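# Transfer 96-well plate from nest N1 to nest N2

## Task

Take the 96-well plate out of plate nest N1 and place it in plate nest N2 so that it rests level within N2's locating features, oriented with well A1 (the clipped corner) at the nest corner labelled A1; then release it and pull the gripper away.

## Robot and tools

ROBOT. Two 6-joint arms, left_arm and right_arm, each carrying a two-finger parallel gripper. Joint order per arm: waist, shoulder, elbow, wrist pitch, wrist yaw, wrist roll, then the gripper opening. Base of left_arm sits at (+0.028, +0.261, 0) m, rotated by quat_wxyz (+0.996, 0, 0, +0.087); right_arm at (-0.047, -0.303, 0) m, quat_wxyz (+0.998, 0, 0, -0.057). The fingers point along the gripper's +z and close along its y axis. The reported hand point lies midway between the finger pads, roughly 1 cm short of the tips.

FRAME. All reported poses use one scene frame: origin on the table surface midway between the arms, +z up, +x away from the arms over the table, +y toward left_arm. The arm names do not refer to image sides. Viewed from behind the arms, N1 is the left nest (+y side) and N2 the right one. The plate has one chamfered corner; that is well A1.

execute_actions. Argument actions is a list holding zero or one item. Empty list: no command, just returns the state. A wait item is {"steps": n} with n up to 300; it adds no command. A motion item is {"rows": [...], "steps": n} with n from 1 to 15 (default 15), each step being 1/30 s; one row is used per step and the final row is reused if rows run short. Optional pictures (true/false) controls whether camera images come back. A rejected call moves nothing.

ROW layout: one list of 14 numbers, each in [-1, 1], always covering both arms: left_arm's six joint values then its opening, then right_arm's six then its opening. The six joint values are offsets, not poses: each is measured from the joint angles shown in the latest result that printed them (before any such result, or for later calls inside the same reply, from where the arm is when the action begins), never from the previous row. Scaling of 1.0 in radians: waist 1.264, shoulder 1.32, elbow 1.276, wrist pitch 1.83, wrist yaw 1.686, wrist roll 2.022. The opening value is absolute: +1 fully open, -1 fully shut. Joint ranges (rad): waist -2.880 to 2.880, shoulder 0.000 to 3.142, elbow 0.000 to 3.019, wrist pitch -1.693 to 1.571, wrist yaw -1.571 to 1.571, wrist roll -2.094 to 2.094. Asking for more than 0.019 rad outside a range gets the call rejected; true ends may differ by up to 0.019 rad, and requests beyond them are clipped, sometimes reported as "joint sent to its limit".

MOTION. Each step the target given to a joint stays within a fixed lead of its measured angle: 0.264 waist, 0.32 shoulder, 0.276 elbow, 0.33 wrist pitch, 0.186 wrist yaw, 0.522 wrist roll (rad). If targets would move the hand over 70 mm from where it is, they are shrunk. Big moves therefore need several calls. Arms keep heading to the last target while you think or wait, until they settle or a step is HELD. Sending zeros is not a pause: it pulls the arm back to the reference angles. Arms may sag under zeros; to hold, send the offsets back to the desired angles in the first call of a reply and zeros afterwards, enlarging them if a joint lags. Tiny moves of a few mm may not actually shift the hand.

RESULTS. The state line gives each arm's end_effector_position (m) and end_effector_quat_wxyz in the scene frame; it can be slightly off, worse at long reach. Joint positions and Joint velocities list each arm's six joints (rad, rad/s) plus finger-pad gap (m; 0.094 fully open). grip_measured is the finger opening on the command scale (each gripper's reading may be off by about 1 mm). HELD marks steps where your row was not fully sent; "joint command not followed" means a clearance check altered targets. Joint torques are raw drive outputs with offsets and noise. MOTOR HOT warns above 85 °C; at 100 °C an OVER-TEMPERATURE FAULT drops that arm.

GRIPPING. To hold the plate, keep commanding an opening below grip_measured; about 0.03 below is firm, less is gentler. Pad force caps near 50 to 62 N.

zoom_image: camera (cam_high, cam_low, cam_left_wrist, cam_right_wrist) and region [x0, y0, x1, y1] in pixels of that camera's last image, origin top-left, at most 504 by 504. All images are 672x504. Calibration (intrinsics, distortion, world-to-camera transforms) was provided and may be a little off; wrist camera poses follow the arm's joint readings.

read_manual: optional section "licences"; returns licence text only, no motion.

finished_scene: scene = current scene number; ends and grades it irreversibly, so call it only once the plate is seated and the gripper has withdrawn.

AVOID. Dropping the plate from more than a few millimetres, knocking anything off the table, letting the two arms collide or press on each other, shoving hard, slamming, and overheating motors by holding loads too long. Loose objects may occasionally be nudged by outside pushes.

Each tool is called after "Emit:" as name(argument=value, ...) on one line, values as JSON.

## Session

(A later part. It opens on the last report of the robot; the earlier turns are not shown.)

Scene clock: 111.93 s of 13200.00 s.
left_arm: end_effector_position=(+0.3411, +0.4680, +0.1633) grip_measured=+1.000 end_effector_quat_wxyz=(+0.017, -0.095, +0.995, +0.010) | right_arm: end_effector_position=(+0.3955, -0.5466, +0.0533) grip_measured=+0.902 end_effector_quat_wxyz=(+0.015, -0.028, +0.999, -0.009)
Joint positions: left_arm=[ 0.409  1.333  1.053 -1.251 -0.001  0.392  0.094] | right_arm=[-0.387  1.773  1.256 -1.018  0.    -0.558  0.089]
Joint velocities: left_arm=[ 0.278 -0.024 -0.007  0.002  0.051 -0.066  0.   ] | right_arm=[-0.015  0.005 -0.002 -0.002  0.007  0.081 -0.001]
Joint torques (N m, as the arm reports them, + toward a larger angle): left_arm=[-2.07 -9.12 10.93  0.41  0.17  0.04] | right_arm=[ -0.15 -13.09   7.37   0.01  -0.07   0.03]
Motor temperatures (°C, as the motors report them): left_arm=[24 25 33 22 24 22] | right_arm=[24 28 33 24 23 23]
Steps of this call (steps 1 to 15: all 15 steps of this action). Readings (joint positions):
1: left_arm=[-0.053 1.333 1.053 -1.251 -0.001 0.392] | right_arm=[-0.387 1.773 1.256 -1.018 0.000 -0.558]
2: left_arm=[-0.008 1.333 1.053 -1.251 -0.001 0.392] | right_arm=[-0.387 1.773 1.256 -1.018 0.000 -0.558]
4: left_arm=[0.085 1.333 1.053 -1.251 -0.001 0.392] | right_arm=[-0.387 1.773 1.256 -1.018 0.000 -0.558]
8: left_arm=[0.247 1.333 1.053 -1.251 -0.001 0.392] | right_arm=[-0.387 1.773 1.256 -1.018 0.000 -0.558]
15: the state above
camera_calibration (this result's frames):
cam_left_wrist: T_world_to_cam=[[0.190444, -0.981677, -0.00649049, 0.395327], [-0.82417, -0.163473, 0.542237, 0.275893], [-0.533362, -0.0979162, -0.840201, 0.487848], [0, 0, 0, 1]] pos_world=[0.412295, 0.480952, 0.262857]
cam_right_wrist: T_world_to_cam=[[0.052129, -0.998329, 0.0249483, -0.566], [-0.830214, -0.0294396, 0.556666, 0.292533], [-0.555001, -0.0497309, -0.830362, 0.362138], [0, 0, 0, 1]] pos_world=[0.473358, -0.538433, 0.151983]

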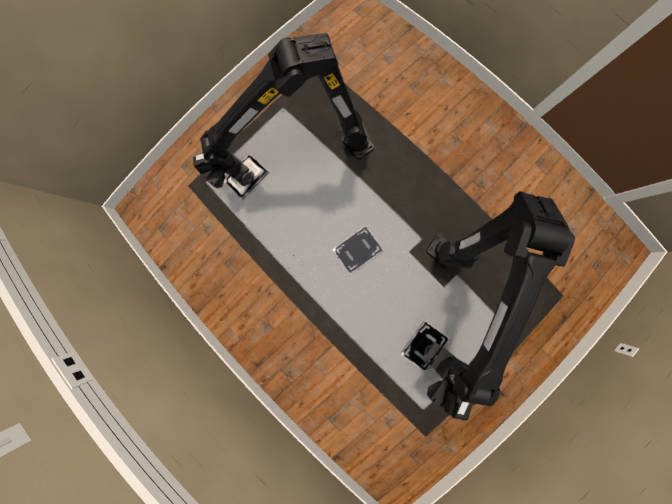

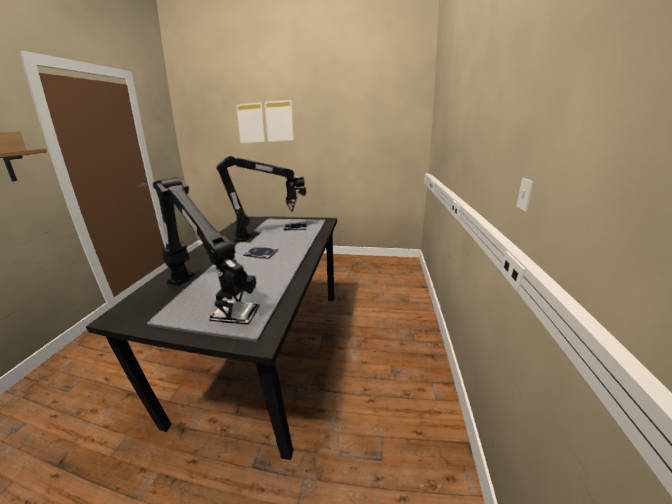

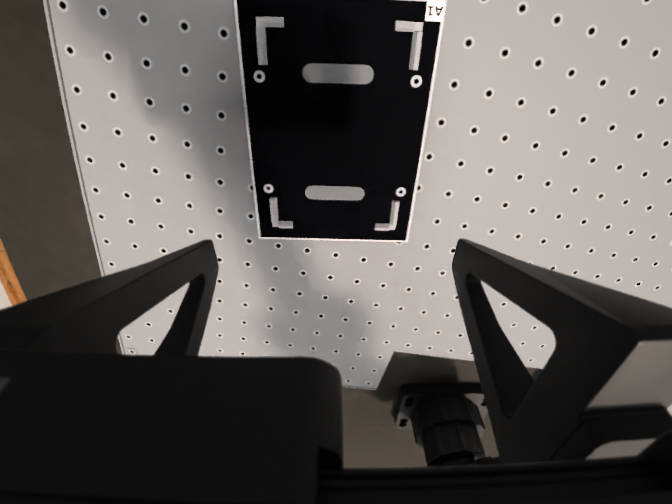

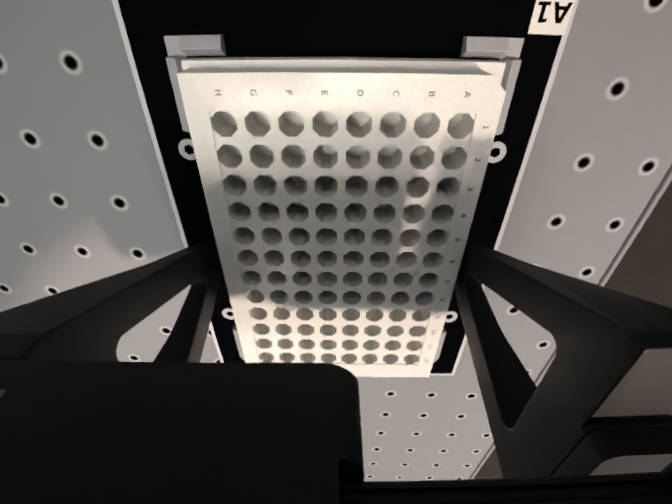

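Emit:
execute_actions(actions=[{"rows": [[0.002,0.003,0.01,0,0,0,1, -0.006,-0.006,0,0,0,0,0.89],[0.002,0.003,0.01,0,0,0,1, -0.008,-0.006,0,0,0,0,0.875],[0.002,0.003,0.01,0,0,0,1, -0.01,-0.006,0,0,0,0,0.86],[0.002,0.003,0.01,0,0,0,1, -0.012,-0.006,0,0,0,0,0.845],[0.002,0.003,0.01,0,0,0,1, -0.013,-0.006,0,0,0,0,0.83],[0.002,0.003,0.01,0,0,0,1, -0.014,-0.006,0,0,0,0,0.815],[0.002,0.003,0.01,0,0,0,1, -0.014,-0.006,0,0,0,0,0.8],[0.002,0.003,0.01,0,0,0,1, -0.014,-0.006,0,0,0,0,0.79],[0.002,0.003,0.01,0,0,0,1, -0.014,-0.006,0,0,0,0,0.78],[0.002,0.003,0.01,0,0,0,1, -0.014,-0.006,0,0,0,0,0.77],[0.002,0.003,0.01,0,0,0,1, -0.014,-0.006,0,0,0,0,0.76],[0.002,0.003,0.01,0,0,0,1, -0.014,-0.006,0,0,0,0,0.755],[0.002,0.003,0.01,0,0,0,1, -0.014,-0.006,0,0,0,0,0.75],[0.002,0.003,0.01,0,0,0,1, -0.014,-0.006,0,0,0,0,0.745],[0.002,0.003,0.01,0,0,0,1, -0.014,-0.006,0,0,0,0,0.74]], "steps": 15}])

Scene clock: 119.27 s of 13200.00 s.
left_arm: end_effector_position=(+0.3393, +0.4707, +0.1633) grip_measured=+1.000 end_effector_quat_wxyz=(+0.017, -0.100, +0.995, +0.010) | right_arm: end_effector_position=(+0.3947, -0.5480, +0.0533) grip_measured=+0.758 end_effector_quat_wxyz=(+0.015, -0.027, +0.999, -0.009)
Joint positions: left_arm=[ 0.418  1.333  1.053 -1.251 -0.001  0.392  0.094] | right_arm=[-0.391  1.773  1.256 -1.018 -0.    -0.558  0.083]
Joint velocities: left_arm=[ 0.005  0.005  0.002  0.007  0.022 -0.037  0.   ] | right_arm=[ 0.005 -0.015  0.012 -0.022 -0.022 -0.037 -0.003]
Joint torques (N m, as the arm reports them, + toward a larger angle): left_arm=[-1.53 -9.14 10.95  0.4   0.17  0.04] | right_arm=[ -0.76 -13.32   7.28  -0.04  -0.07   0.03]
Motor temperatures (°C, as the motors report them): left_arm=[24 25 33 22 24 22] | right_arm=[24 28 33 24 23 23]
Steps of this call (steps 1 to 15: the robot went on to your last target; steps 16 to 90: nothing new was sent; then 3.83 s passed at rest; steps 91 to 105: all 15 steps of this action). Readings (joint positions):
91: left_arm=[0.418 1.333 1.053 -1.251 -0.001 0.392] | right_arm=[-0.387 1.773 1.256 -1.018 0.000 -0.558]
92: left_arm=[0.418 1.333 1.053 -1.251 -0.001 0.392] | right_arm=[-0.387 1.773 1.256 -1.018 0.000 -0.558]
94: left_arm=[0.418 1.333 1.053 -1.251 -0.001 0.392] | right_arm=[-0.388 1.773 1.256 -1.018 0.001 -0.558]
98: left_arm=[0.418 1.333 1.053 -1.251 -0.001 0.392] | right_arm=[-0.391 1.773 1.256 -1.018 -0.000 -0.558]
105: the state above
camera_calibration (this result's frames):
cam_left_wrist: T_world_to_cam=[[0.199049, -0.979968, -0.00649049, 0.394642], [-0.822704, -0.170697, 0.542237, 0.277741], [-0.532482, -0.102592, -0.840201, 0.489046], [0, 0, 0, 1]] pos_world=[0.410354, 0.484319, 0.262857]
cam_right_wrist: T_world_to_cam=[[0.0487102, -0.998509, 0.0246242, -0.566149], [-0.830413, -0.026786, 0.556504, 0.293362], [-0.555015, -0.0475557, -0.83048, 0.362821], [0, 0, 0, 1]] pos_world=[0.47256, -0.540193, 0.152]

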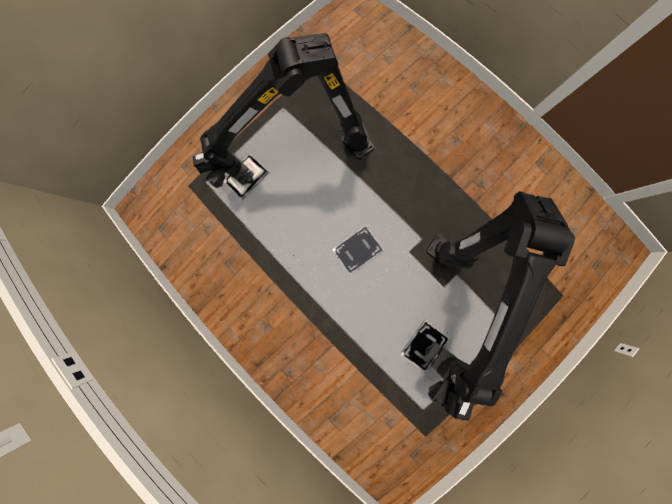

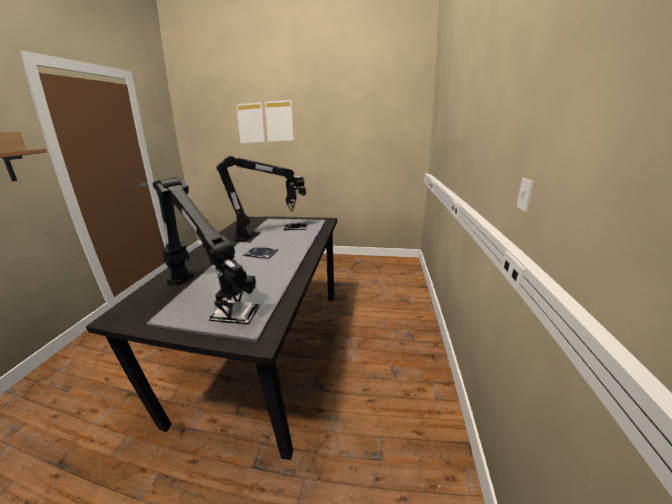

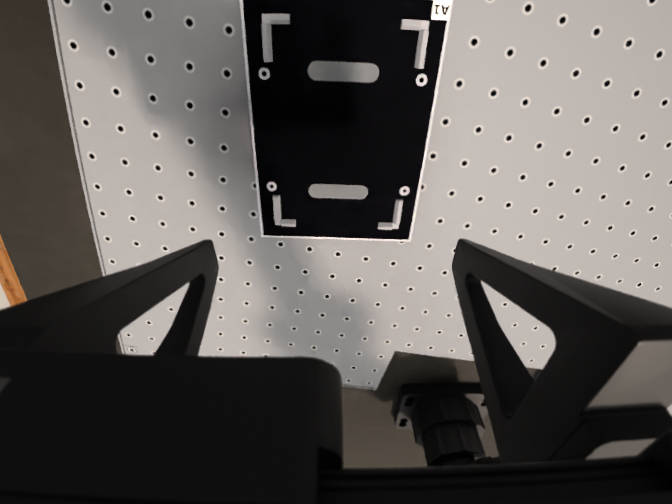

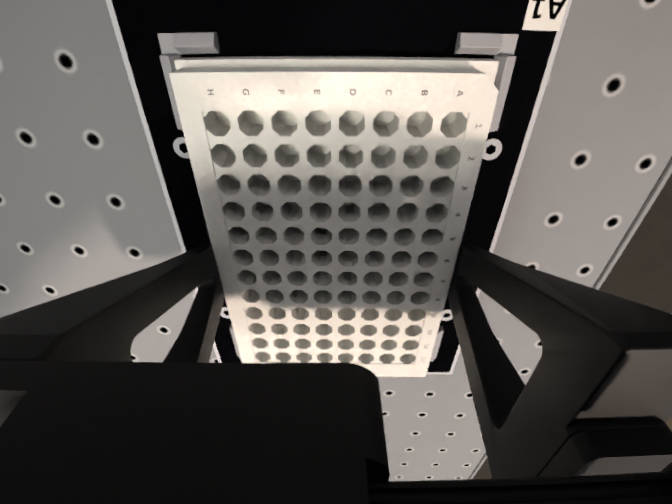

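Emit:
zoom_image(camera="cam_left_wrist", region=[230, 0, 470, 250])

Region (230, 0, 470, 250) of cam_left_wrist's 672x504 image, scaled by 2.016, with more detail than that image has; it fills the left 484 columns of this view, and the rest is white.

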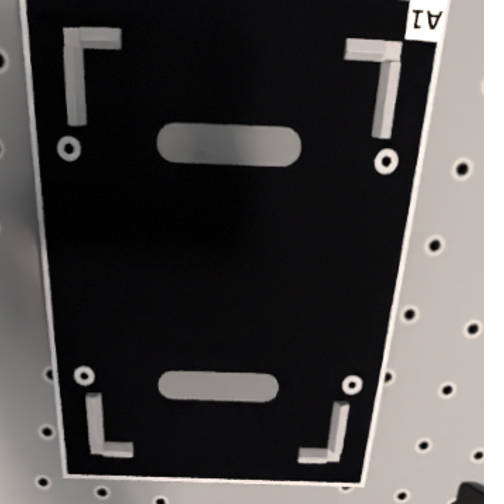

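Emit:
execute_actions(actions=[{"rows": [[0,0.003,0.01,0,0,0,1, -0.002,-0.006,0,0,0,0,0.735],[0,0.003,0.01,0,0,0,1, -0.002,-0.006,0,0,0,0,0.73],[0,0.003,0.01,0,0,0,1, -0.002,-0.006,0,0,0,0,0.725],[0,0.003,0.01,0,0,0,1, -0.002,-0.006,0,0,0,0,0.72],[0,0.003,0.01,0,0,0,1, -0.002,-0.006,0,0,0,0,0.715],[0,0.003,0.01,0,0,0,1, -0.002,-0.006,0,0,0,0,0.71],[0,0.003,0.01,0,0,0,1, -0.002,-0.006,0,0,0,0,0.705],[0,0.003,0.01,0,0,0,1, -0.002,-0.006,0,0,0,0,0.7]], "steps": 12}], pictures=false)

Scene clock: 173.30 s of 13200.00 s.
left_arm: end_effector_position=(+0.3393, +0.4707, +0.1633) grip_measured=+1.000 end_effector_quat_wxyz=(+0.017, -0.100, +0.995, +0.010) | right_arm: end_effector_position=(+0.3947, -0.5480, +0.0533) grip_measured=+0.751 end_effector_quat_wxyz=(+0.015, -0.027, +0.999, -0.009)
Joint positions: left_arm=[ 0.418  1.333  1.053 -1.251 -0.001  0.392  0.094] | right_arm=[-0.391  1.773  1.256 -1.018 -0.    -0.558  0.082]
Joint velocities: left_arm=[-0.005 -0.005 -0.002  0.007 -0.007 -0.051  0.   ] | right_arm=[-0.005 -0.015  0.012 -0.002 -0.022 -0.037 -0.001]
Joint torques (N m, as the arm reports them, + toward a larger angle): left_arm=[-0.92 -9.13 10.96  0.4   0.17  0.04] | right_arm=[  0.05 -13.26   7.38   0.02  -0.07   0.03]
Motor temperatures (°C, as the motors report them): left_arm=[24 25 34 22 24 22] | right_arm=[24 28 32 24 23 23]
Steps of this call (steps 1 to 15: the robot went on to your last target; steps 16 to 90: nothing new was sent; then 50.63 s passed at rest; steps 91 to 102: all 12 steps of this action). Readings (joint positions):
91: left_arm=[0.418 1.333 1.053 -1.251 -0.001 0.392] | right_arm=[-0.391 1.773 1.256 -1.018 -0.000 -0.558]
92: left_arm=[0.418 1.333 1.053 -1.251 -0.001 0.392] | right_arm=[-0.391 1.773 1.256 -1.018 -0.000 -0.558]
94: left_arm=[0.418 1.333 1.053 -1.251 -0.001 0.392] | right_arm=[-0.391 1.773 1.256 -1.018 -0.000 -0.558]
98: left_arm=[0.418 1.333 1.053 -1.251 -0.001 0.392] | right_arm=[-0.391 1.773 1.256 -1.018 -0.000 -0.558]
102: the state above

Emit:
execute_actions(actions=[{"rows": [[-0.0006,0.0044,0.0133,0,0,0,1, 0,-0.0106,0.003,0,0,0,0.705],[-0.0025,0.0064,0.0174,0,0,0,1, 0,-0.0159,0.006,0,0,0,0.71],[-0.0056,0.0091,0.022,0,0,0,1, 0,-0.0205,0.008,0,0,0,0.71],[-0.0098,0.0125,0.0273,0,0,0,1, 0,-0.0242,0.008,0,0,0,0.71],[-0.0152,0.0165,0.0332,0,0,0,1, 0,-0.028,0.008,0,0,0,0.71],[-0.0216,0.0211,0.0387,0,0,0,1, 0,-0.0318,0.008,0,0,0,0.71],[-0.029,0.0263,0.0427,0,0,0,1, 0,-0.0348,0.008,0,0,0,0.71],[-0.0374,0.0311,0.0473,0,0,0,1, 0,-0.0379,0.008,0,0,0,0.71],[-0.0468,0.0363,0.0523,0,0,0,1, 0,-0.0402,0.008,0,0,0,0.71],[-0.0571,0.0421,0.0579,0,0,0,1, 0,-0.0417,0.008,0,0,0,0.71],[-0.0682,0.0484,0.0639,0,0,0,1, 0,-0.0432,0.008,0,0,0,0.71],[-0.0801,0.0551,0.0704,0,0,0,1, 0,-0.044,0.008,0,0,0,0.71],[-0.0928,0.0622,0.0772,0,0,0,1, 0,-0.0445,0.008,0,0,0,0.71],[-0.1063,0.0698,0.0845,0,0,0,1, 0,-0.045,0.008,0,0,0,0.71],[-0.1204,0.0777,0.0921,0,0,0,1, 0,-0.045,0.008,0,0,0,0.71]], "steps": 15}], pictures=false)

Emit:
execute_actions(actions=[{"rows": [[-0.0441,0.0413,0.0475,0,0,0,1, 0.003,-0.012,0.008,0,0,0.0015,0.71],[-0.0594,0.0499,0.0558,0,0,0,1, 0.0077,-0.012,0.008,0,0,0.0058,0.71],[-0.0754,0.0589,0.0644,0,0,0,1, 0.0142,-0.012,0.008,0,0,0.0129,0.71],[-0.0918,0.0681,0.0733,0,0,0,1, 0.0204,-0.011,0.008,0,0,0.0226,0.71],[-0.1087,0.0776,0.0824,0,0,0,1, 0.0282,-0.01,0.008,0,0,0.0347,0.71],[-0.126,0.0874,0.0918,0,0,0,1, 0.0374,-0.01,0.008,0,0,0.0491,0.71],[-0.1437,0.0973,0.1014,0,0,0,1, 0.0481,-0.01,0.008,0,0,0.0658,0.71],[-0.1617,0.1075,0.1112,0,0,0,1, 0.06,-0.01,0.008,0,0,0.0845,0.71],[-0.1802,0.1178,0.1211,0,0,0,1, 0.0732,-0.01,0.008,0,0,0.1052,0.71],[-0.1987,0.1283,0.1312,0,0,0,1, 0.0876,-0.01,0.008,0,0,0.1276,0.71],[-0.2175,0.1389,0.1413,0,0,0,1, 0.103,-0.01,0.008,0,0,0.1518,0.71],[-0.2366,0.1496,0.1516,0,0,0,1, 0.1194,-0.01,0.008,0,0,0.1774,0.71],[-0.2557,0.1603,0.162,0,0,0,1, 0.1367,-0.01,0.008,0,0,0.2045,0.71],[-0.275,0.1711,0.1724,0,0,0,1, 0.1548,-0.01,0.008,0,0,0.2328,0.71],[-0.2942,0.182,0.1828,0,0,0,1, 0.1736,-0.01,0.008,0,0,0.2622,0.71]], "steps": 15}], pictures=false)

Emit:
execute_actions(actions=[{"rows": [[-0.0555,0.0538,0.0541,0.0003,0,0,1, 0.0595,-0.008,0.008,0,0,0.1334,0.71],[-0.0747,0.0646,0.0645,0.0012,0,0,1, 0.0795,-0.008,0.008,0,0,0.1648,0.71],[-0.0939,0.0754,0.0749,0.0027,0,0,1, 0.0999,-0.008,0.008,0,0,0.1968,0.71],[-0.1128,0.0861,0.0851,0.0045,0,0,1, 0.1208,-0.008,0.008,0,0,0.2294,0.71],[-0.1316,0.0966,0.0953,0.0067,0,0,1, 0.142,-0.008,0.008,0,0,0.2626,0.71],[-0.1503,0.1071,0.1054,0.009,0,0,1, 0.1633,-0.008,0.008,0,0,0.296,0.71],[-0.1686,0.1174,0.1153,0.0116,0,0,1, 0.1849,-0.008,0.008,0,0,0.3297,0.71],[-0.1867,0.1276,0.1251,0.0141,0,0,1, 0.2064,-0.008,0.008,0,0,0.3633,0.71],[-0.2044,0.1376,0.1347,0.0167,0,0,1, 0.2279,-0.008,0.008,0,0,0.397,0.71],[-0.2217,0.1473,0.144,0.019,0,0,1, 0.2492,-0.008,0.008,0,0,0.4304,0.71],[-0.2387,0.1568,0.1532,0.0212,0,0,1, 0.2704,-0.008,0.008,0,0,0.4636,0.71],[-0.2551,0.1661,0.1621,0.023,0,0,1, 0.2913,-0.008,0.008,0,0,0.4961,0.71],[-0.271,0.175,0.1707,0.0245,0,0,1, 0.3117,-0.008,0.008,0,0,0.5282,0.71],[-0.2864,0.1836,0.179,0.0254,0,0,1, 0.3318,-0.008,0.008,0,0,0.5595,0.71],[-0.3011,0.192,0.187,0.0257,0,0,1, 0.3512,-0.008,0.008,0,0,0.59,0.71]], "steps": 15}], pictures=false)

Emit:
execute_actions(actions=[{"rows": [[-0.0395,0.0414,0.0471,0.008,0,0,1, 0.0513,-0.0075,0.008,0.0004,0,0.1459,0.71],[-0.053,0.049,0.0544,0.008,0,0,1, 0.0694,-0.006,0.008,0.0013,0,0.1743,0.71],[-0.0657,0.0562,0.0613,0.008,0,0,1, 0.0867,-0.0036,0.008,0.0029,0,0.2014,0.71],[-0.0776,0.0628,0.0677,0.008,0,0,1, 0.1031,-0.0006,0.008,0.0048,0,0.2269,0.71],[-0.0888,0.0691,0.0738,0.008,0,0,1, 0.1185,0.0029,0.008,0.0072,0,0.2511,0.71],[-0.099,0.0749,0.0793,0.008,0,0,1, 0.1329,0.0068,0.008,0.0097,0,0.2736,0.71],[-0.1084,0.0802,0.0844,0.008,0,0,1, 0.1461,0.0109,0.008,0.0124,0,0.2942,0.71],[-0.1168,0.0849,0.0889,0.008,0,0,1, 0.158,0.0152,0.008,0.0152,0,0.3129,0.71],[-0.1243,0.0891,0.093,0.008,0,0,1, 0.1687,0.0193,0.008,0.0179,0,0.3296,0.71],[-0.1307,0.0927,0.0964,0.008,0,0,1, 0.1779,0.0232,0.008,0.0204,0,0.3441,0.71],[-0.136,0.0957,0.0993,0.008,0,0,1, 0.1857,0.0267,0.008,0.0228,0,0.3562,0.71],[-0.1402,0.0981,0.1016,0.008,0,0,1, 0.1918,0.0297,0.008,0.0247,0,0.3658,0.71],[-0.1433,0.0998,0.1033,0.008,0,0,1, 0.1964,0.0321,0.008,0.0263,0,0.3729,0.71],[-0.1452,0.1008,0.1043,0.008,0,0,1, 0.1991,0.0336,0.008,0.0272,0,0.3772,0.71],[-0.1459,0.1012,0.1047,0.008,0,0,1, 0.2001,0.0341,0.008,0.0276,0,0.3788,0.71]], "steps": 15}])

Scene clock: 215.93 s of 13200.00 s.
left_arm: end_effector_position=(+0.3813, +0.4454, +0.1606) grip_measured=+1.000 end_effector_quat_wxyz=(+0.014, -0.044, +0.999, +0.007) | right_arm: end_effector_position=(+0.3973, -0.5495, +0.0751) grip_measured=+0.751 end_effector_quat_wxyz=(+0.035, -0.027, +0.999, -0.020)
Joint positions: left_arm=[ 0.306  1.402  1.113 -1.251 -0.001  0.392  0.094] | right_arm=[-0.391  1.728  1.256 -1.018 -0.    -0.558  0.082]
Joint velocities: left_arm=[-0.523  0.298  0.295 -0.007 -0.007 -0.022  0.   ] | right_arm=[-0.015 -0.073  0.007 -0.012  0.022 -0.007 -0.001]
Joint torques (N m, as the arm reports them, + toward a larger angle): left_arm=[-1.97 -8.91 13.5   0.36  0.17  0.03] | right_arm=[ -0.01 -14.13   8.4    0.1   -0.07   0.03]
Motor temperatures (°C, as the motors report them): left_arm=[24 25 34 22 24 22] | right_arm=[24 28 32 24 23 23]
Steps of this call (steps 1 to 15: the robot went on to your last target; steps 16 to 90: nothing new was sent; then 39.13 s passed at rest; steps 91 to 105: all 15 steps of this action). Readings (joint positions):
91: left_arm=[0.418 1.333 1.053 -1.251 -0.001 0.392] | right_arm=[-0.391 1.773 1.256 -1.018 -0.000 -0.558]
92: left_arm=[0.418 1.333 1.053 -1.251 -0.001 0.392] | right_arm=[-0.391 1.773 1.256 -1.018 -0.000 -0.558]
94: left_arm=[0.418 1.333 1.053 -1.251 -0.001 0.392] | right_arm=[-0.391 1.771 1.256 -1.018 -0.000 -0.558]
98: left_arm=[0.402 1.343 1.060 -1.251 -0.001 0.392] | right_arm=[-0.391 1.759 1.256 -1.018 -0.000 -0.558]
105: the state above

Scene clock: 216.43 s of 13200.00 s.
left_arm: end_effector_position=(+0.4868, +0.3346, +0.1420) grip_measured=+1.000 end_effector_quat_wxyz=(+0.001, +0.116, +0.993, +0.001) | right_arm: end_effector_position=(+0.4302, -0.4778, +0.0762) grip_measured=+0.751 end_effector_quat_wxyz=(+0.040, +0.058, +0.997, -0.012)
Joint positions: left_arm=[-0.015  1.602  1.285 -1.251 -0.001  0.392  0.094] | right_arm=[-0.235  1.726  1.256 -1.018 -0.    -0.233  0.082]
Joint velocities: left_arm=[-0.708  0.405  0.388  0.002  0.051  0.022  0.   ] | right_arm=[ 0.757 -0.005  0.002 -0.022  0.007  1.326 -0.002]
Joint torques (N m, as the arm reports them, + toward a larger angle): left_arm=[ -1.61 -12.2   12.87   0.38   0.2    0.04] | right_arm=[  1.32 -13.39   8.3    0.12  -0.05   0.12]
Motor temperatures (°C, as the motors report them): left_arm=[24 25 34 22 24 22] | right_arm=[24 28 32 24 23 23]
Steps of this call (steps 1 to 15: all 15 steps of this action). Readings (joint positions):
1: left_arm=[0.289 1.413 1.122 -1.251 -0.001 0.392] | right_arm=[-0.391 1.726 1.256 -1.018 -0.000 -0.558]
2: left_arm=[0.271 1.425 1.131 -1.251 -0.001 0.392] | right_arm=[-0.391 1.726 1.256 -1.018 -0.000 -0.558]
4: left_arm=[0.233 1.451 1.151 -1.251 -0.001 0.392] | right_arm=[-0.389 1.726 1.256 -1.018 -0.000 -0.549]
8: left_arm=[0.151 1.507 1.193 -1.251 -0.001 0.392] | right_arm=[-0.368 1.726 1.256 -1.018 -0.000 -0.488]
15: the state above

Scene clock: 216.93 s of 13200.00 s.
left_arm: end_effector_position=(+0.5562, +0.1620, +0.1016) grip_measured=+1.000 end_effector_quat_wxyz=(-0.003, +0.285, +0.959, +0.000) | right_arm: end_effector_position=(+0.4607, -0.2817, +0.0762) grip_measured=+0.752 end_effector_quat_wxyz=(+0.039, +0.314, +0.949, +0.015)
Joint positions: left_arm=[-0.359  1.821  1.465 -1.221 -0.001  0.392  0.094] | right_arm=[ 0.158  1.726  1.256 -1.018 -0.     0.682  0.082]
Joint velocities: left_arm=[-0.601  0.298  0.32   0.066  0.051  0.066  0.   ] | right_arm=[ 0.796 -0.034  0.007  0.017  0.007  1.883 -0.   ]
Joint torques (N m, as the arm reports them, + toward a larger angle): left_arm=[ -1.05 -15.47  12.73   0.79   0.19   0.04] | right_arm=[  0.07 -13.1    8.44   0.1    0.03   0.08]
Motor temperatures (°C, as the motors report them): left_arm=[24 25 34 22 24 22] | right_arm=[24 28 32 24 23 23]
Steps of this call (steps 1 to 15: all 15 steps of this action). Readings (joint positions):
1: left_arm=[-0.039 1.617 1.299 -1.251 -0.001 0.392] | right_arm=[-0.210 1.726 1.256 -1.018 -0.000 -0.183]
2: left_arm=[-0.064 1.632 1.313 -1.251 -0.001 0.392] | right_arm=[-0.184 1.726 1.256 -1.018 -0.000 -0.131]
4: left_arm=[-0.111 1.665 1.339 -1.251 -0.001 0.392] | right_arm=[-0.134 1.726 1.256 -1.018 -0.000 -0.019]
8: left_arm=[-0.204 1.731 1.385 -1.246 -0.001 0.392] | right_arm=[-0.032 1.726 1.256 -1.018 -0.000 0.227]
15: the state above

Scene clock: 217.43 s of 13200.00 s.
left_arm: end_effector_position=(+0.5559, +0.0557, +0.0714) grip_measured=+1.000 end_effector_quat_wxyz=(-0.016, +0.372, +0.928, +0.000) | right_arm: end_effector_position=(+0.4458, -0.1554, +0.0614) grip_measured=+0.752 end_effector_quat_wxyz=(+0.029, +0.504, +0.863, +0.031)
Joint positions: left_arm=[-0.545  1.936  1.553 -1.22  -0.001  0.392  0.094] | right_arm=[ 0.407  1.757  1.256 -0.984 -0.     1.349  0.082]
Joint velocities: left_arm=[-0.093  0.024  0.037 -0.007 -0.037  0.037  0.   ] | right_arm=[ 0.142  0.161 -0.007  0.071 -0.051  0.505  0.   ]
Joint torques (N m, as the arm reports them, + toward a larger angle): left_arm=[  0.2  -17.11  13.05   0.74   0.16   0.04] | right_arm=[ -0.29 -12.18   8.13   0.47   0.05   0.13]
Motor temperatures (°C, as the motors report them): left_arm=[24 25 34 22 24 22] | right_arm=[24 28 32 24 23 23]
Steps of this call (steps 1 to 15: all 15 steps of this action). Readings (joint positions):
1: left_arm=[-0.379 1.832 1.476 -1.220 -0.001 0.392] | right_arm=[0.183 1.726 1.256 -1.018 -0.000 0.739]
2: left_arm=[-0.398 1.842 1.486 -1.220 -0.001 0.392] | right_arm=[0.208 1.726 1.256 -1.018 -0.000 0.794]
4: left_arm=[-0.432 1.863 1.503 -1.220 -0.001 0.392] | right_arm=[0.253 1.726 1.256 -1.018 -0.000 0.904]
8: left_arm=[-0.488 1.901 1.529 -1.220 -0.001 0.392] | right_arm=[0.327 1.727 1.256 -1.012 -0.000 1.108]
15: the state above
camera_calibration (this result's frames):
cam_left_wrist: T_world_to_cam=[[-0.690209, -0.723313, 0.0207298, 0.422383], [-0.572165, 0.563068, 0.596306, 0.250954], [-0.442989, 0.399715, -0.802489, 0.404212], [0, 0, 0, 1]] pos_world=[0.614181, 0.00264117, 0.165975]
cam_right_wrist: T_world_to_cam=[[-0.870078, -0.486891, -0.0768181, 0.318511], [-0.440337, 0.697738, 0.565036, 0.279943], [-0.221512, 0.525451, -0.821483, 0.356403], [0, 0, 0, 1]] pos_world=[0.479346, -0.227519, 0.159069]

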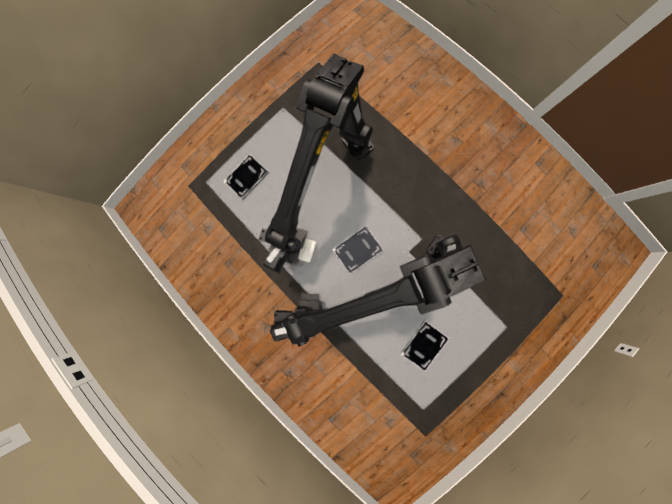

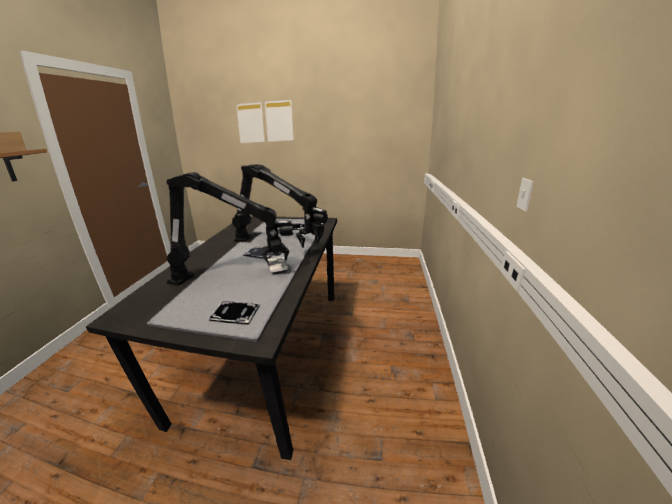

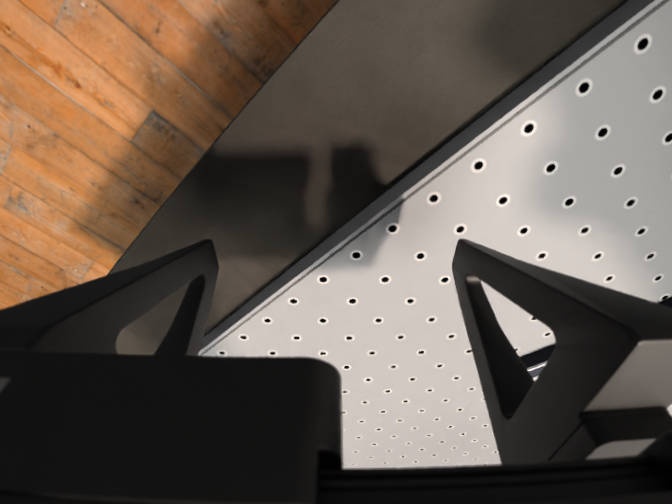

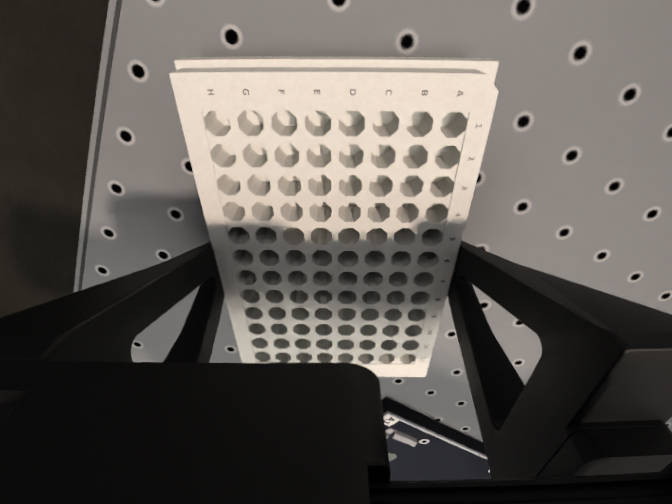

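Emit:
execute_actions(actions=[{"rows": [[-0.002,0.006,0.03,0.0006,0,-0.0003,1, 0.004,0.012,0.008,0.009,0,0.049,0.71],[-0.002,0.006,0.03,0.0022,0,-0.0012,1, 0.004,0.0145,0.008,0.009,0,0.049,0.71],[-0.002,0.006,0.03,0.0046,0,-0.0026,1, 0.004,0.017,0.008,0.009,0,0.049,0.71],[-0.002,0.006,0.03,0.0078,0,-0.0043,1, 0.004,0.019,0.008,0.009,0,0.049,0.71],[-0.002,0.006,0.03,0.0115,0,-0.0064,1, 0.004,0.021,0.008,0.009,0,0.049,0.71],[-0.002,0.006,0.03,0.0156,0,-0.0087,1, 0.004,0.023,0.008,0.009,0,0.049,0.71],[-0.002,0.006,0.03,0.0199,0,-0.0111,1, 0.004,0.0247,0.008,0.009,0,0.049,0.71],[-0.002,0.006,0.03,0.0244,0,-0.0136,1, 0.004,0.0262,0.008,0.009,0,0.049,0.71],[-0.002,0.006,0.03,0.0287,0,-0.016,1, 0.004,0.0276,0.008,0.009,0,0.049,0.71],[-0.002,0.006,0.03,0.0328,0,-0.0183,1, 0.004,0.0288,0.008,0.009,0,0.049,0.71],[-0.002,0.006,0.03,0.0365,0,-0.0204,1, 0.004,0.0298,0.008,0.009,0,0.049,0.71],[-0.002,0.006,0.03,0.0397,0,-0.0221,1, 0.004,0.0306,0.008,0.009,0,0.049,0.71],[-0.002,0.006,0.03,0.0421,0,-0.0235,1, 0.004,0.0312,0.008,0.009,0,0.049,0.71],[-0.002,0.006,0.03,0.0437,0,-0.0244,1, 0.004,0.0316,0.008,0.009,0,0.049,0.71],[-0.002,0.006,0.03,0.0443,0,-0.0247,1, 0.004,0.0318,0.008,0.009,0,0.049,0.71]], "steps": 15}])

Scene clock: 238.03 s of 13200.00 s.
left_arm: end_effector_position=(+0.5710, +0.0477, +0.0730) grip_measured=+1.000 end_effector_quat_wxyz=(+0.016, +0.362, +0.932, +0.000) | right_arm: end_effector_position=(+0.4432, -0.1531, +0.0446) grip_measured=+0.752 end_effector_quat_wxyz=(+0.017, +0.540, +0.841, +0.021)
Joint positions: left_arm=[-0.548  1.937  1.559 -1.16  -0.001  0.366  0.094] | right_arm=[ 0.412  1.792  1.256 -0.981 -0.     1.439  0.082]
Joint velocities: left_arm=[ 0.005 -0.005 -0.007  0.1   -0.037 -0.037  0.   ] | right_arm=[ 0.005  0.044 -0.007 -0.022  0.037 -0.051 -0.   ]
Joint torques (N m, as the arm reports them, + toward a larger angle): left_arm=[ -0.85 -18.31  12.36   1.06   0.17  -0.08] | right_arm=[  0.2  -12.54   8.03   0.49   0.06   0.13]
Motor temperatures (°C, as the motors report them): left_arm=[24 25 35 22 24 22] | right_arm=[24 28 33 24 23 23]
Steps of this call (steps 1 to 30: the robot went on to your last target; steps 31 to 90: nothing new was sent; then 17.10 s passed at rest; steps 91 to 105: all 15 steps of this action). Readings (joint positions):
91: left_arm=[-0.548 1.937 1.559 -1.220 -0.001 0.392] | right_arm=[0.412 1.771 1.256 -0.981 -0.000 1.439]
92: left_arm=[-0.548 1.937 1.559 -1.220 -0.001 0.392] | right_arm=[0.412 1.771 1.256 -0.981 -0.000 1.439]
94: left_arm=[-0.548 1.937 1.559 -1.220 -0.001 0.392] | right_arm=[0.412 1.771 1.256 -0.981 -0.000 1.439]
98: left_arm=[-0.548 1.937 1.559 -1.204 -0.001 0.388] | right_arm=[0.412 1.775 1.256 -0.981 -0.000 1.439]
105: the state above
camera_calibration (this result's frames):
cam_left_wrist: T_world_to_cam=[[-0.674558, -0.738215, -0.00324252, 0.420462], [-0.619187, 0.563392, 0.546989, 0.293524], [-0.401969, 0.370984, -0.837133, 0.395826], [0, 0, 0, 1]] pos_world=[0.624482, -0.00182311, 0.172168]
cam_right_wrist: T_world_to_cam=[[-0.909859, -0.412187, -0.047531, 0.343836], [-0.362229, 0.73322, 0.575482, 0.257065], [-0.202355, 0.540824, -0.816432, 0.334445], [0, 0, 0, 1]] pos_world=[0.473636, -0.227636, 0.141459]

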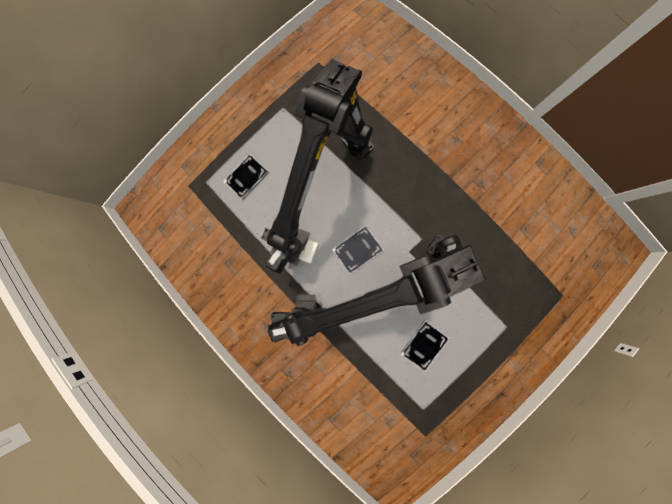

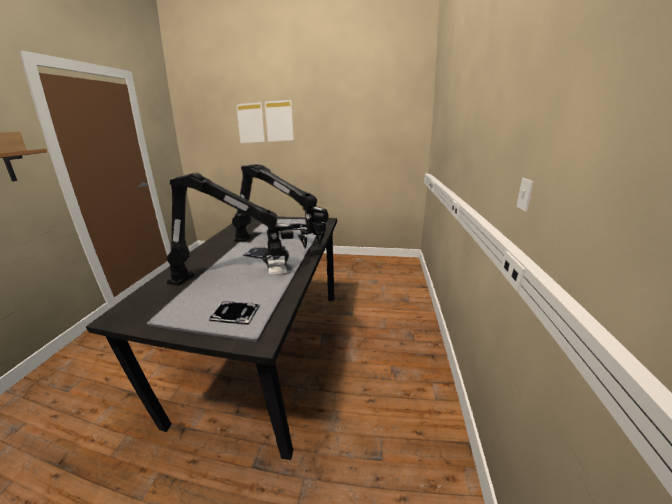

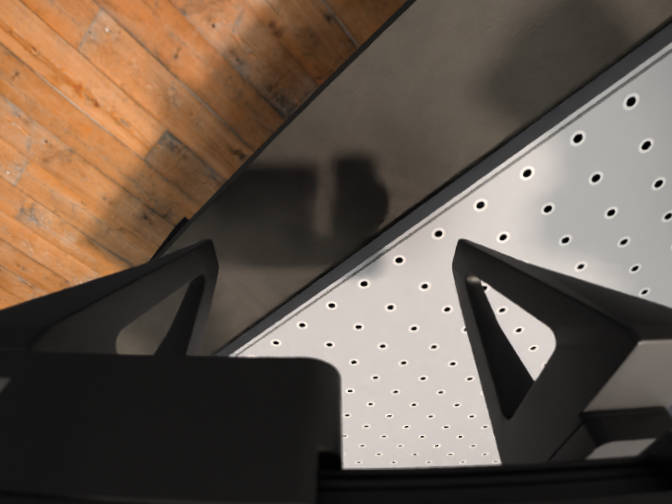

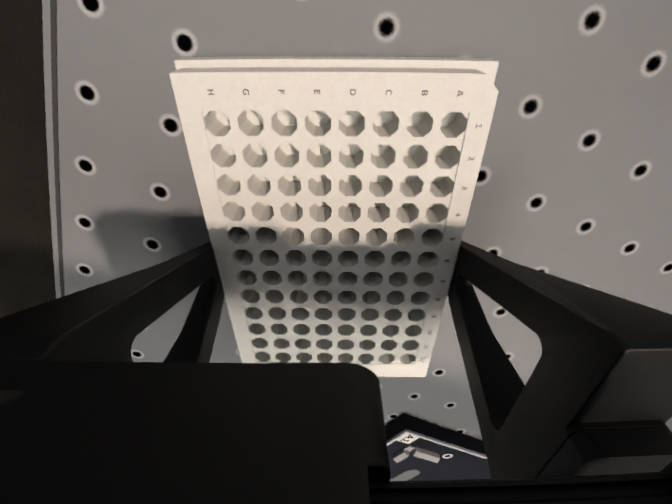

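Emit:
execute_actions(actions=[{"rows": [[0,0.005,0.025,0.0115,0,-0.01,1, 0,0.0053,0.008,0.004,0,0.003,0.71],[0,0.005,0.025,0.0115,0,-0.01,1, 0,0.007,0.008,0.004,0,0.003,0.71],[0,0.005,0.025,0.0115,0,-0.01,1, 0,0.0085,0.008,0.004,0,0.003,0.71],[0,0.005,0.025,0.0115,0,-0.01,1, 0,0.01,0.008,0.004,0,0.003,0.71],[0,0.005,0.025,0.0115,0,-0.01,1, 0,0.0115,0.008,0.004,0,0.003,0.71],[0,0.005,0.025,0.0115,0,-0.01,1, 0,0.013,0.008,0.004,0,0.003,0.71],[0,0.005,0.025,0.0115,0,-0.01,1, 0,0.014,0.008,0.004,0,0.003,0.71],[0,0.005,0.025,0.0115,0,-0.01,1, 0,0.015,0.008,0.004,0,0.003,0.71],[0,0.005,0.025,0.0115,0,-0.01,1, 0,0.016,0.008,0.004,0,0.003,0.71],[0,0.005,0.025,0.0115,0,-0.01,1, 0,0.017,0.008,0.004,0,0.003,0.71],[0,0.005,0.025,0.0115,0,-0.01,1, 0,0.0175,0.008,0.004,0,0.003,0.71],[0,0.005,0.025,0.0115,0,-0.01,1, 0,0.018,0.008,0.004,0,0.003,0.71]], "steps": 14}], pictures=false)

Scene clock: 252.67 s of 13200.00 s.
left_arm: end_effector_position=(+0.5722, +0.0472, +0.0731) grip_measured=+1.000 end_effector_quat_wxyz=(+0.019, +0.357, +0.934, +0.000) | right_arm: end_effector_position=(+0.4428, -0.1532, +0.0421) grip_measured=+0.752 end_effector_quat_wxyz=(+0.016, +0.540, +0.841, +0.019)
Joint positions: left_arm=[-0.548  1.937  1.559 -1.154 -0.001  0.356  0.094] | right_arm=[ 0.412  1.797  1.256 -0.981 -0.     1.439  0.082]
Joint velocities: left_arm=[-0.005  0.015 -0.002 -0.027 -0.066  0.095  0.   ] | right_arm=[ 0.015 -0.005 -0.002 -0.002  0.007  0.022 -0.   ]
Joint torques (N m, as the arm reports them, + toward a larger angle): left_arm=[ -1.   -18.42  12.25   1.     0.17  -0.07] | right_arm=[  0.24 -11.97   7.74   0.28   0.07   0.1 ]
Motor temperatures (°C, as the motors report them): left_arm=[24 26 35 22 24 22] | right_arm=[24 28 33 24 23 23]
Steps of this call (steps 1 to 30: the robot went on to your last target; steps 31 to 90: nothing new was sent; then 11.17 s passed at rest; steps 91 to 104: all 14 steps of this action). Readings (joint positions):
91: left_arm=[-0.548 1.937 1.559 -1.154 -0.001 0.356] | right_arm=[0.412 1.794 1.256 -0.981 -0.000 1.439]
92: left_arm=[-0.548 1.937 1.559 -1.154 -0.001 0.356] | right_arm=[0.412 1.794 1.256 -0.981 -0.000 1.439]
94: left_arm=[-0.548 1.937 1.559 -1.154 -0.001 0.356] | right_arm=[0.412 1.794 1.256 -0.981 -0.000 1.439]
98: left_arm=[-0.548 1.937 1.559 -1.154 -0.001 0.356] | right_arm=[0.412 1.797 1.256 -0.981 -0.000 1.439]
104: the state above

Emit:
execute_actions(actions=[{"rows": [[0,0.004,0.022,0.006,0,-0.003,1, 0,0.01,0.008,0.003,0,0.002,0.72],[0,0.004,0.022,0.006,0,-0.003,1, 0,0.006,0.008,0.003,0,0.002,0.73],[0,0.004,0.022,0.006,0,-0.003,1, 0,0.003,0.008,0.003,0,0.002,0.74],[0,0.004,0.022,0.006,0,-0.003,1, 0,0.001,0.008,0.003,0,0.002,0.75],[0,0.004,0.022,0.006,0,-0.003,1, 0,0,0.008,0.003,0,0.002,0.76],[0,0.004,0.022,0.006,0,-0.003,1, 0,0,0.008,0.003,0,0.002,0.77],[0,0.004,0.022,0.006,0,-0.003,1, 0,0,0.008,0.003,0,0.002,0.785],[0,0.004,0.022,0.006,0,-0.003,1, 0,0,0.008,0.003,0,0.002,0.8],[0,0.004,0.022,0.006,0,-0.003,1, 0,-0.003,0.008,0.003,0,0.002,0.83],[0,0.004,0.022,0.006,0,-0.003,1, 0,-0.006,0.008,0.003,0,0.002,0.86],[0,0.004,0.022,0.006,0,-0.003,1, 0,-0.009,0.008,0.003,0,0.002,0.9],[0,0.004,0.022,0.006,0,-0.003,1, 0,-0.012,0.008,0.003,0,0.002,0.94],[0,0.004,0.022,0.006,0,-0.003,1, 0,-0.015,0.008,0.003,0,0.002,0.97],[0,0.004,0.022,0.006,0,-0.003,1, 0,-0.017,0.008,0.003,0,0.002,1],[0,0.004,0.022,0.006,0,-0.003,1, 0,-0.019,0.008,0.003,0,0.002,1]], "steps": 15}], pictures=false)

Emit:
execute_actions(actions=[{"rows": [[0,0.004,0.022,0.006,0,-0.003,1, 0,-0.022,0.008,0,0,0,1],[0,0.004,0.022,0.006,0,-0.003,1, 0,-0.026,0.008,0,0,0,1],[0,0.004,0.022,0.006,0,-0.003,1, 0,-0.03,0.008,0,0,0,1],[0,0.004,0.022,0.006,0,-0.003,1, 0,-0.034,0.008,0,0,0,1],[0,0.004,0.022,0.006,0,-0.003,1, 0,-0.038,0.008,0,0,0,1],[-0.0011,0.004,0.022,0.006,0,-0.003,1, -0.0018,-0.042,0.008,0,0,0,1],[-0.0041,0.004,0.022,0.006,0,-0.003,1, -0.007,-0.046,0.008,0,0,0,1],[-0.0091,0.004,0.022,0.006,0,-0.003,1, -0.0155,-0.05,0.008,0,0,0,1],[-0.0158,0.004,0.022,0.006,0,-0.003,1, -0.0269,-0.053,0.008,0,0,0,1],[-0.0242,0.004,0.022,0.006,0,-0.003,1, -0.0411,-0.056,0.008,0,0,0,1],[-0.0339,0.004,0.022,0.006,0,-0.003,1, -0.0576,-0.058,0.008,0,0,0,1],[-0.045,0.004,0.022,0.006,0,-0.003,1, -0.0765,-0.0595,0.008,0,0,0,1],[-0.0572,0.004,0.022,0.006,0,-0.003,1, -0.0972,-0.0605,0.008,0,0,0,1],[-0.0704,0.004,0.022,0.006,0,-0.003,1, -0.1197,-0.061,0.008,0,0,0,1],[-0.0845,0.004,0.022,0.006,0,-0.003,1, -0.1437,-0.061,0.008,0,0,0,1]], "steps": 15}], pictures=false)

Emit:
execute_actions(actions=[{"rows": [[-0.0458,0.004,0.022,0.006,0,-0.003,1, -0.0873,-0.012,0.008,0,0,0,1],[-0.0612,0.004,0.022,0.006,0,-0.003,1, -0.1134,-0.012,0.008,0,0,0,1],[-0.077,0.004,0.022,0.006,0,-0.003,1, -0.1403,-0.012,0.008,0,0,0,1],[-0.0931,0.004,0.022,0.006,0,-0.003,1, -0.1677,-0.011,0.008,0,0,0,1],[-0.1094,0.004,0.022,0.006,0,-0.003,1, -0.1954,-0.01,0.008,0,0,0,1],[-0.1257,0.004,0.022,0.006,0,-0.003,1, -0.2231,-0.01,0.008,0,0,0,1],[-0.1418,0.004,0.022,0.006,0,-0.003,1, -0.2505,-0.01,0.008,0,0,0,1],[-0.1577,0.004,0.022,0.006,0,-0.003,1, -0.2774,-0.01,0.008,0,0,0,1],[-0.1731,0.004,0.022,0.006,0,-0.003,1, -0.3035,-0.01,0.008,0,0,0,1],[-0.1879,0.004,0.022,0.006,0,-0.003,1, -0.3287,-0.01,0.008,0,0,0,1],[-0.202,0.004,0.022,0.006,0,-0.003,1, -0.3527,-0.01,0.008,0,0,0,1],[-0.2153,0.004,0.022,0.006,0,-0.003,1, -0.3752,-0.01,0.008,0,0,0,1],[-0.2275,0.004,0.022,0.006,0,-0.003,1, -0.3959,-0.01,0.008,0,0,0,1],[-0.2385,0.004,0.022,0.006,0,-0.003,1, -0.4148,-0.01,0.008,0,0,0,1],[-0.2483,0.004,0.022,0.006,0,-0.003,1, -0.4313,-0.01,0.008,0,0,0,1]], "steps": 15}], pictures=false)

Emit:
execute_actions(actions=[{"rows": [[-0.0246,0.004,0.022,0.006,0,-0.003,1, -0.0446,-0.008,0.008,0,0,0,1],[-0.0313,0.004,0.022,0.006,0,-0.003,1, -0.056,-0.008,0.008,0,0,0,1],[-0.0363,0.004,0.022,0.006,0,-0.003,1, -0.0645,-0.008,0.008,0,0,0,1],[-0.0394,0.004,0.022,0.006,0,-0.003,1, -0.0697,-0.008,0.008,0,0,0,1],[-0.0405,0.004,0.022,0.006,0,-0.003,1, -0.0715,-0.008,0.008,0,0,0,1]], "steps": 10}])

Scene clock: 265.33 s of 13200.00 s.
left_arm: end_effector_position=(+0.5722, +0.0472, +0.0731) grip_measured=+1.000 end_effector_quat_wxyz=(+0.019, +0.357, +0.934, +0.000) | right_arm: end_effector_position=(+0.4429, -0.1532, +0.0429) grip_measured=+1.000 end_effector_quat_wxyz=(+0.016, +0.540, +0.841, +0.019)
Joint positions: left_arm=[-0.548  1.937  1.559 -1.154 -0.001  0.356  0.094] | right_arm=[ 0.412  1.795  1.256 -0.981 -0.     1.439  0.094]
Joint velocities: left_arm=[-0.015  0.005 -0.012  0.007  0.051 -0.037  0.   ] | right_arm=[-0.015 -0.024 -0.002 -0.012  0.095 -0.037  0.   ]
Joint torques (N m, as the arm reports them, + toward a larger angle): left_arm=[ -0.93 -18.49  11.91   0.8    0.16  -0.03] | right_arm=[  0.12 -14.01   8.     0.2    0.06   0.08]
Motor temperatures (°C, as the motors report them): left_arm=[24 26 35 22 24 22] | right_arm=[24 28 33 24 23 23]
Steps of this call (steps 1 to 15: the robot went on to your last target; steps 16 to 90: nothing new was sent; then 9.17 s passed at rest; steps 91 to 105: all 15 steps of this action). Readings (joint positions):
91: left_arm=[-0.548 1.937 1.559 -1.154 -0.001 0.356] | right_arm=[0.412 1.797 1.256 -0.981 -0.000 1.439]
92: left_arm=[-0.548 1.937 1.559 -1.154 -0.001 0.356] | right_arm=[0.412 1.797 1.256 -0.981 -0.000 1.439]
94: left_arm=[-0.548 1.937 1.559 -1.154 -0.001 0.356] | right_arm=[0.412 1.797 1.256 -0.981 -0.000 1.439]
98: left_arm=[-0.548 1.937 1.559 -1.154 -0.001 0.356] | right_arm=[0.412 1.797 1.256 -0.981 -0.000 1.439]
105: the state above

Scene clock: 265.83 s of 13200.00 s.
left_arm: end_effector_position=(+0.5622, +0.0234, +0.0731) grip_measured=+1.000 end_effector_quat_wxyz=(+0.019, +0.378, +0.926, -0.000) | right_arm: end_effector_position=(+0.4585, -0.1934, +0.0775) grip_measured=+1.000 end_effector_quat_wxyz=(+0.040, +0.574, +0.817, +0.045)
Joint positions: left_arm=[-0.592  1.937  1.559 -1.154 -0.001  0.356  0.094] | right_arm=[ 0.329  1.725  1.256 -0.981 -0.001  1.439  0.094]
Joint velocities: left_arm=[-0.425  0.005  0.017 -0.002 -0.051 -0.081  0.   ] | right_arm=[-0.796 -0.044 -0.002 -0.007 -0.051  0.022  0.   ]
Joint torques (N m, as the arm reports them, + toward a larger angle): left_arm=[ -4.42 -18.47  11.92   0.8    0.17  -0.03] | right_arm=[ -3.68 -12.21   8.36   0.14   0.09   0.02]
Motor temperatures (°C, as the motors report them): left_arm=[24 26 35 22 24 22] | right_arm=[24 28 33 24 23 23]
Steps of this call (steps 1 to 15: all 15 steps of this action). Readings (joint positions):
1: left_arm=[-0.548 1.937 1.559 -1.154 -0.001 0.356] | right_arm=[0.412 1.794 1.256 -0.981 -0.000 1.439]
2: left_arm=[-0.548 1.937 1.559 -1.154 -0.001 0.356] | right_arm=[0.412 1.792 1.256 -0.981 -0.000 1.439]
4: left_arm=[-0.548 1.937 1.559 -1.154 -0.001 0.356] | right_arm=[0.412 1.786 1.256 -0.981 -0.000 1.439]
8: left_arm=[-0.548 1.937 1.559 -1.154 -0.001 0.356] | right_arm=[0.412 1.762 1.256 -0.981 -0.000 1.439]
15: the state above

Scene clock: 266.33 s of 13200.00 s.
left_arm: end_effector_position=(+0.4690, -0.1227, +0.0731) grip_measured=+1.000 end_effector_quat_wxyz=(+0.019, +0.511, +0.860, -0.003) | right_arm: end_effector_position=(+0.4472, -0.4561, +0.0785) grip_measured=+1.000 end_effector_quat_wxyz=(+0.051, +0.763, +0.644, +0.034)
Joint positions: left_arm=[-0.89   1.937  1.559 -1.154 -0.001  0.356  0.094] | right_arm=[-0.185  1.723  1.256 -0.981 -0.001  1.439  0.094]
Joint velocities: left_arm=[-0.464  0.005 -0.007 -0.007 -0.007 -0.051  0.   ] | right_arm=[-0.757 -0.005  0.007  0.022 -0.022  0.051  0.   ]
Joint torques (N m, as the arm reports them, + toward a larger angle): left_arm=[  0.07 -18.52  11.91   0.81   0.18  -0.03] | right_arm=[  1.26 -13.2    8.49   0.11   0.05   0.01]
Motor temperatures (°C, as the motors report them): left_arm=[24 26 35 22 24 22] | right_arm=[24 28 33 24 23 23]
Steps of this call (steps 1 to 15: all 15 steps of this action). Readings (joint positions):
1: left_arm=[-0.608 1.937 1.559 -1.154 -0.001 0.356] | right_arm=[0.300 1.723 1.256 -0.981 -0.001 1.439]
2: left_arm=[-0.625 1.937 1.559 -1.154 -0.001 0.356] | right_arm=[0.269 1.723 1.256 -0.981 -0.001 1.439]
4: left_arm=[-0.661 1.937 1.559 -1.154 -0.001 0.356] | right_arm=[0.200 1.723 1.256 -0.981 -0.001 1.439]
8: left_arm=[-0.745 1.937 1.559 -1.154 -0.001 0.356] | right_arm=[0.048 1.723 1.256 -0.981 -0.001 1.439]
15: the state above

Scene clock: 266.67 s of 13200.00 s.
left_arm: end_effector_position=(+0.4438, -0.1499, +0.0731) grip_measured=+1.000 end_effector_quat_wxyz=(+0.019, +0.537, +0.843, -0.003) | right_arm: end_effector_position=(+0.4287, -0.5065, +0.0785) grip_measured=+1.000 end_effector_quat_wxyz=(+0.053, +0.795, +0.604, +0.031)
Joint positions: left_arm=[-0.953  1.937  1.559 -1.154 -0.001  0.356  0.094] | right_arm=[-0.289  1.723  1.256 -0.981 -0.001  1.439  0.094]
Joint velocities: left_arm=[ 0.034 -0.015  0.012  0.007 -0.022 -0.051  0.   ] | right_arm=[ 0.024  0.015  0.027 -0.007  0.007 -0.037  0.   ]
Joint torques (N m, as the arm reports them, + toward a larger angle): left_arm=[  0.21 -18.51  11.91   0.82   0.16  -0.03] | right_arm=[  1.13 -13.31   8.53   0.11   0.02   0.02]
Motor temperatures (°C, as the motors report them): left_arm=[24 26 35 22 24 22] | right_arm=[24 28 33 24 23 23]
Steps of this call (steps 1 to 10: all 10 steps of this action). Readings (joint positions):
1: left_arm=[-0.905 1.937 1.559 -1.154 -0.001 0.356] | right_arm=[-0.210 1.723 1.256 -0.981 -0.001 1.439]
2: left_arm=[-0.919 1.937 1.559 -1.154 -0.001 0.356] | right_arm=[-0.232 1.723 1.256 -0.981 -0.001 1.439]
4: left_arm=[-0.941 1.937 1.559 -1.154 -0.001 0.356] | right_arm=[-0.267 1.723 1.256 -0.981 -0.001 1.439]
8: left_arm=[-0.955 1.937 1.559 -1.154 -0.001 0.356] | right_arm=[-0.291 1.723 1.256 -0.981 -0.001 1.439]
10: the state above
camera_calibration (this result's frames):
cam_left_wrist: T_world_to_cam=[[-0.90644, -0.422307, -0.00478907, 0.339206], [-0.35707, 0.760263, 0.542679, 0.23961], [-0.225536, 0.493616, -0.839927, 0.358356], [0, 0, 0, 1]] pos_world=[0.47385, -0.215808, 0.172586]
cam_right_wrist: T_world_to_cam=[[-0.955968, 0.269791, -0.115492, 0.557132], [0.159946, 0.808926, 0.565734, 0.306705], [0.246054, 0.522351, -0.81646, 0.348718], [0, 0, 0, 1]] pos_world=[0.397741, -0.580565, 0.175545]

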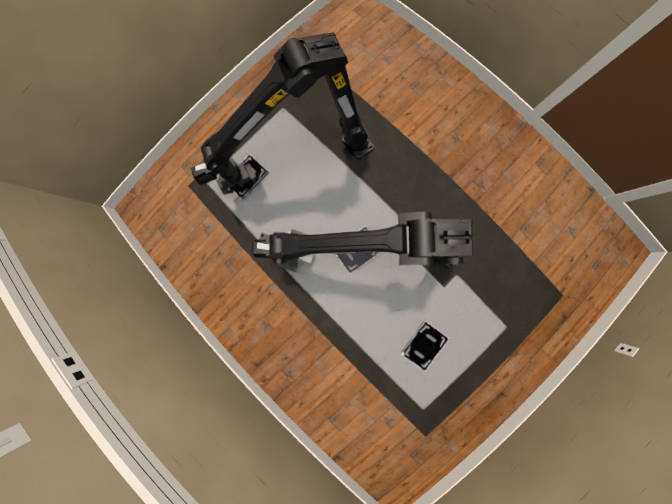

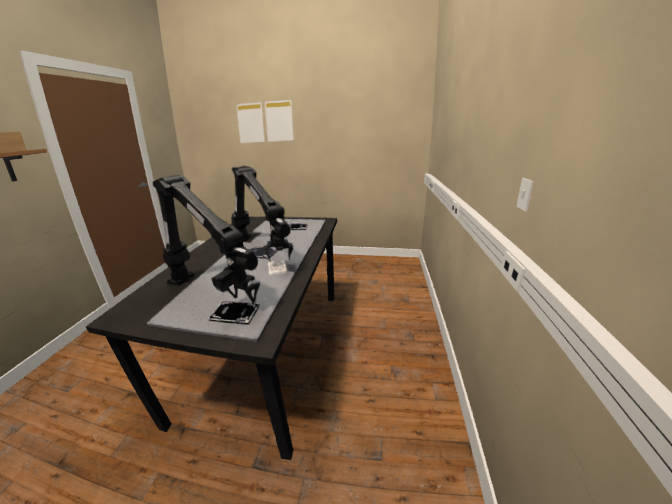

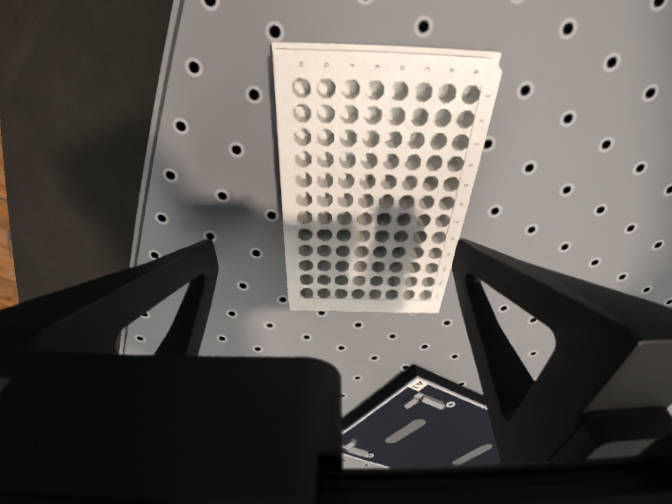

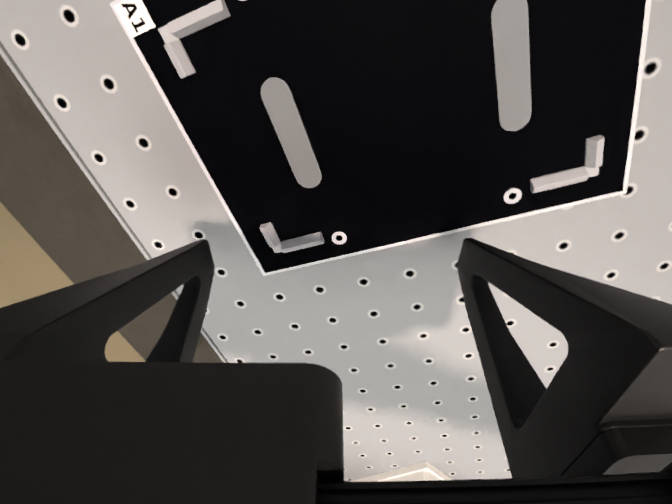

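Emit:
zoom_image(camera="cam_left_wrist", region=[250, 30, 530, 330])

Region (250, 30, 530, 330) of cam_left_wrist's 672x504 image, scaled by 1.680, with more detail than that image has; it fills the left 470 columns of this view, and the rest is white.

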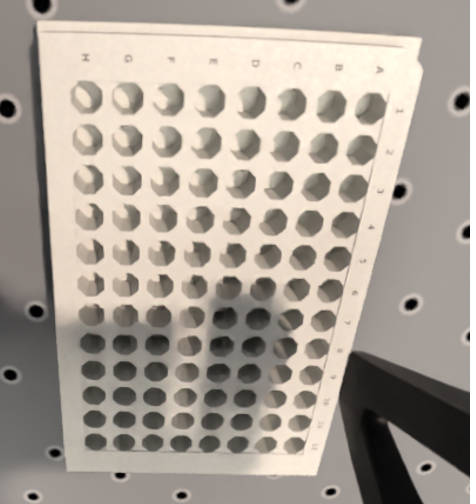

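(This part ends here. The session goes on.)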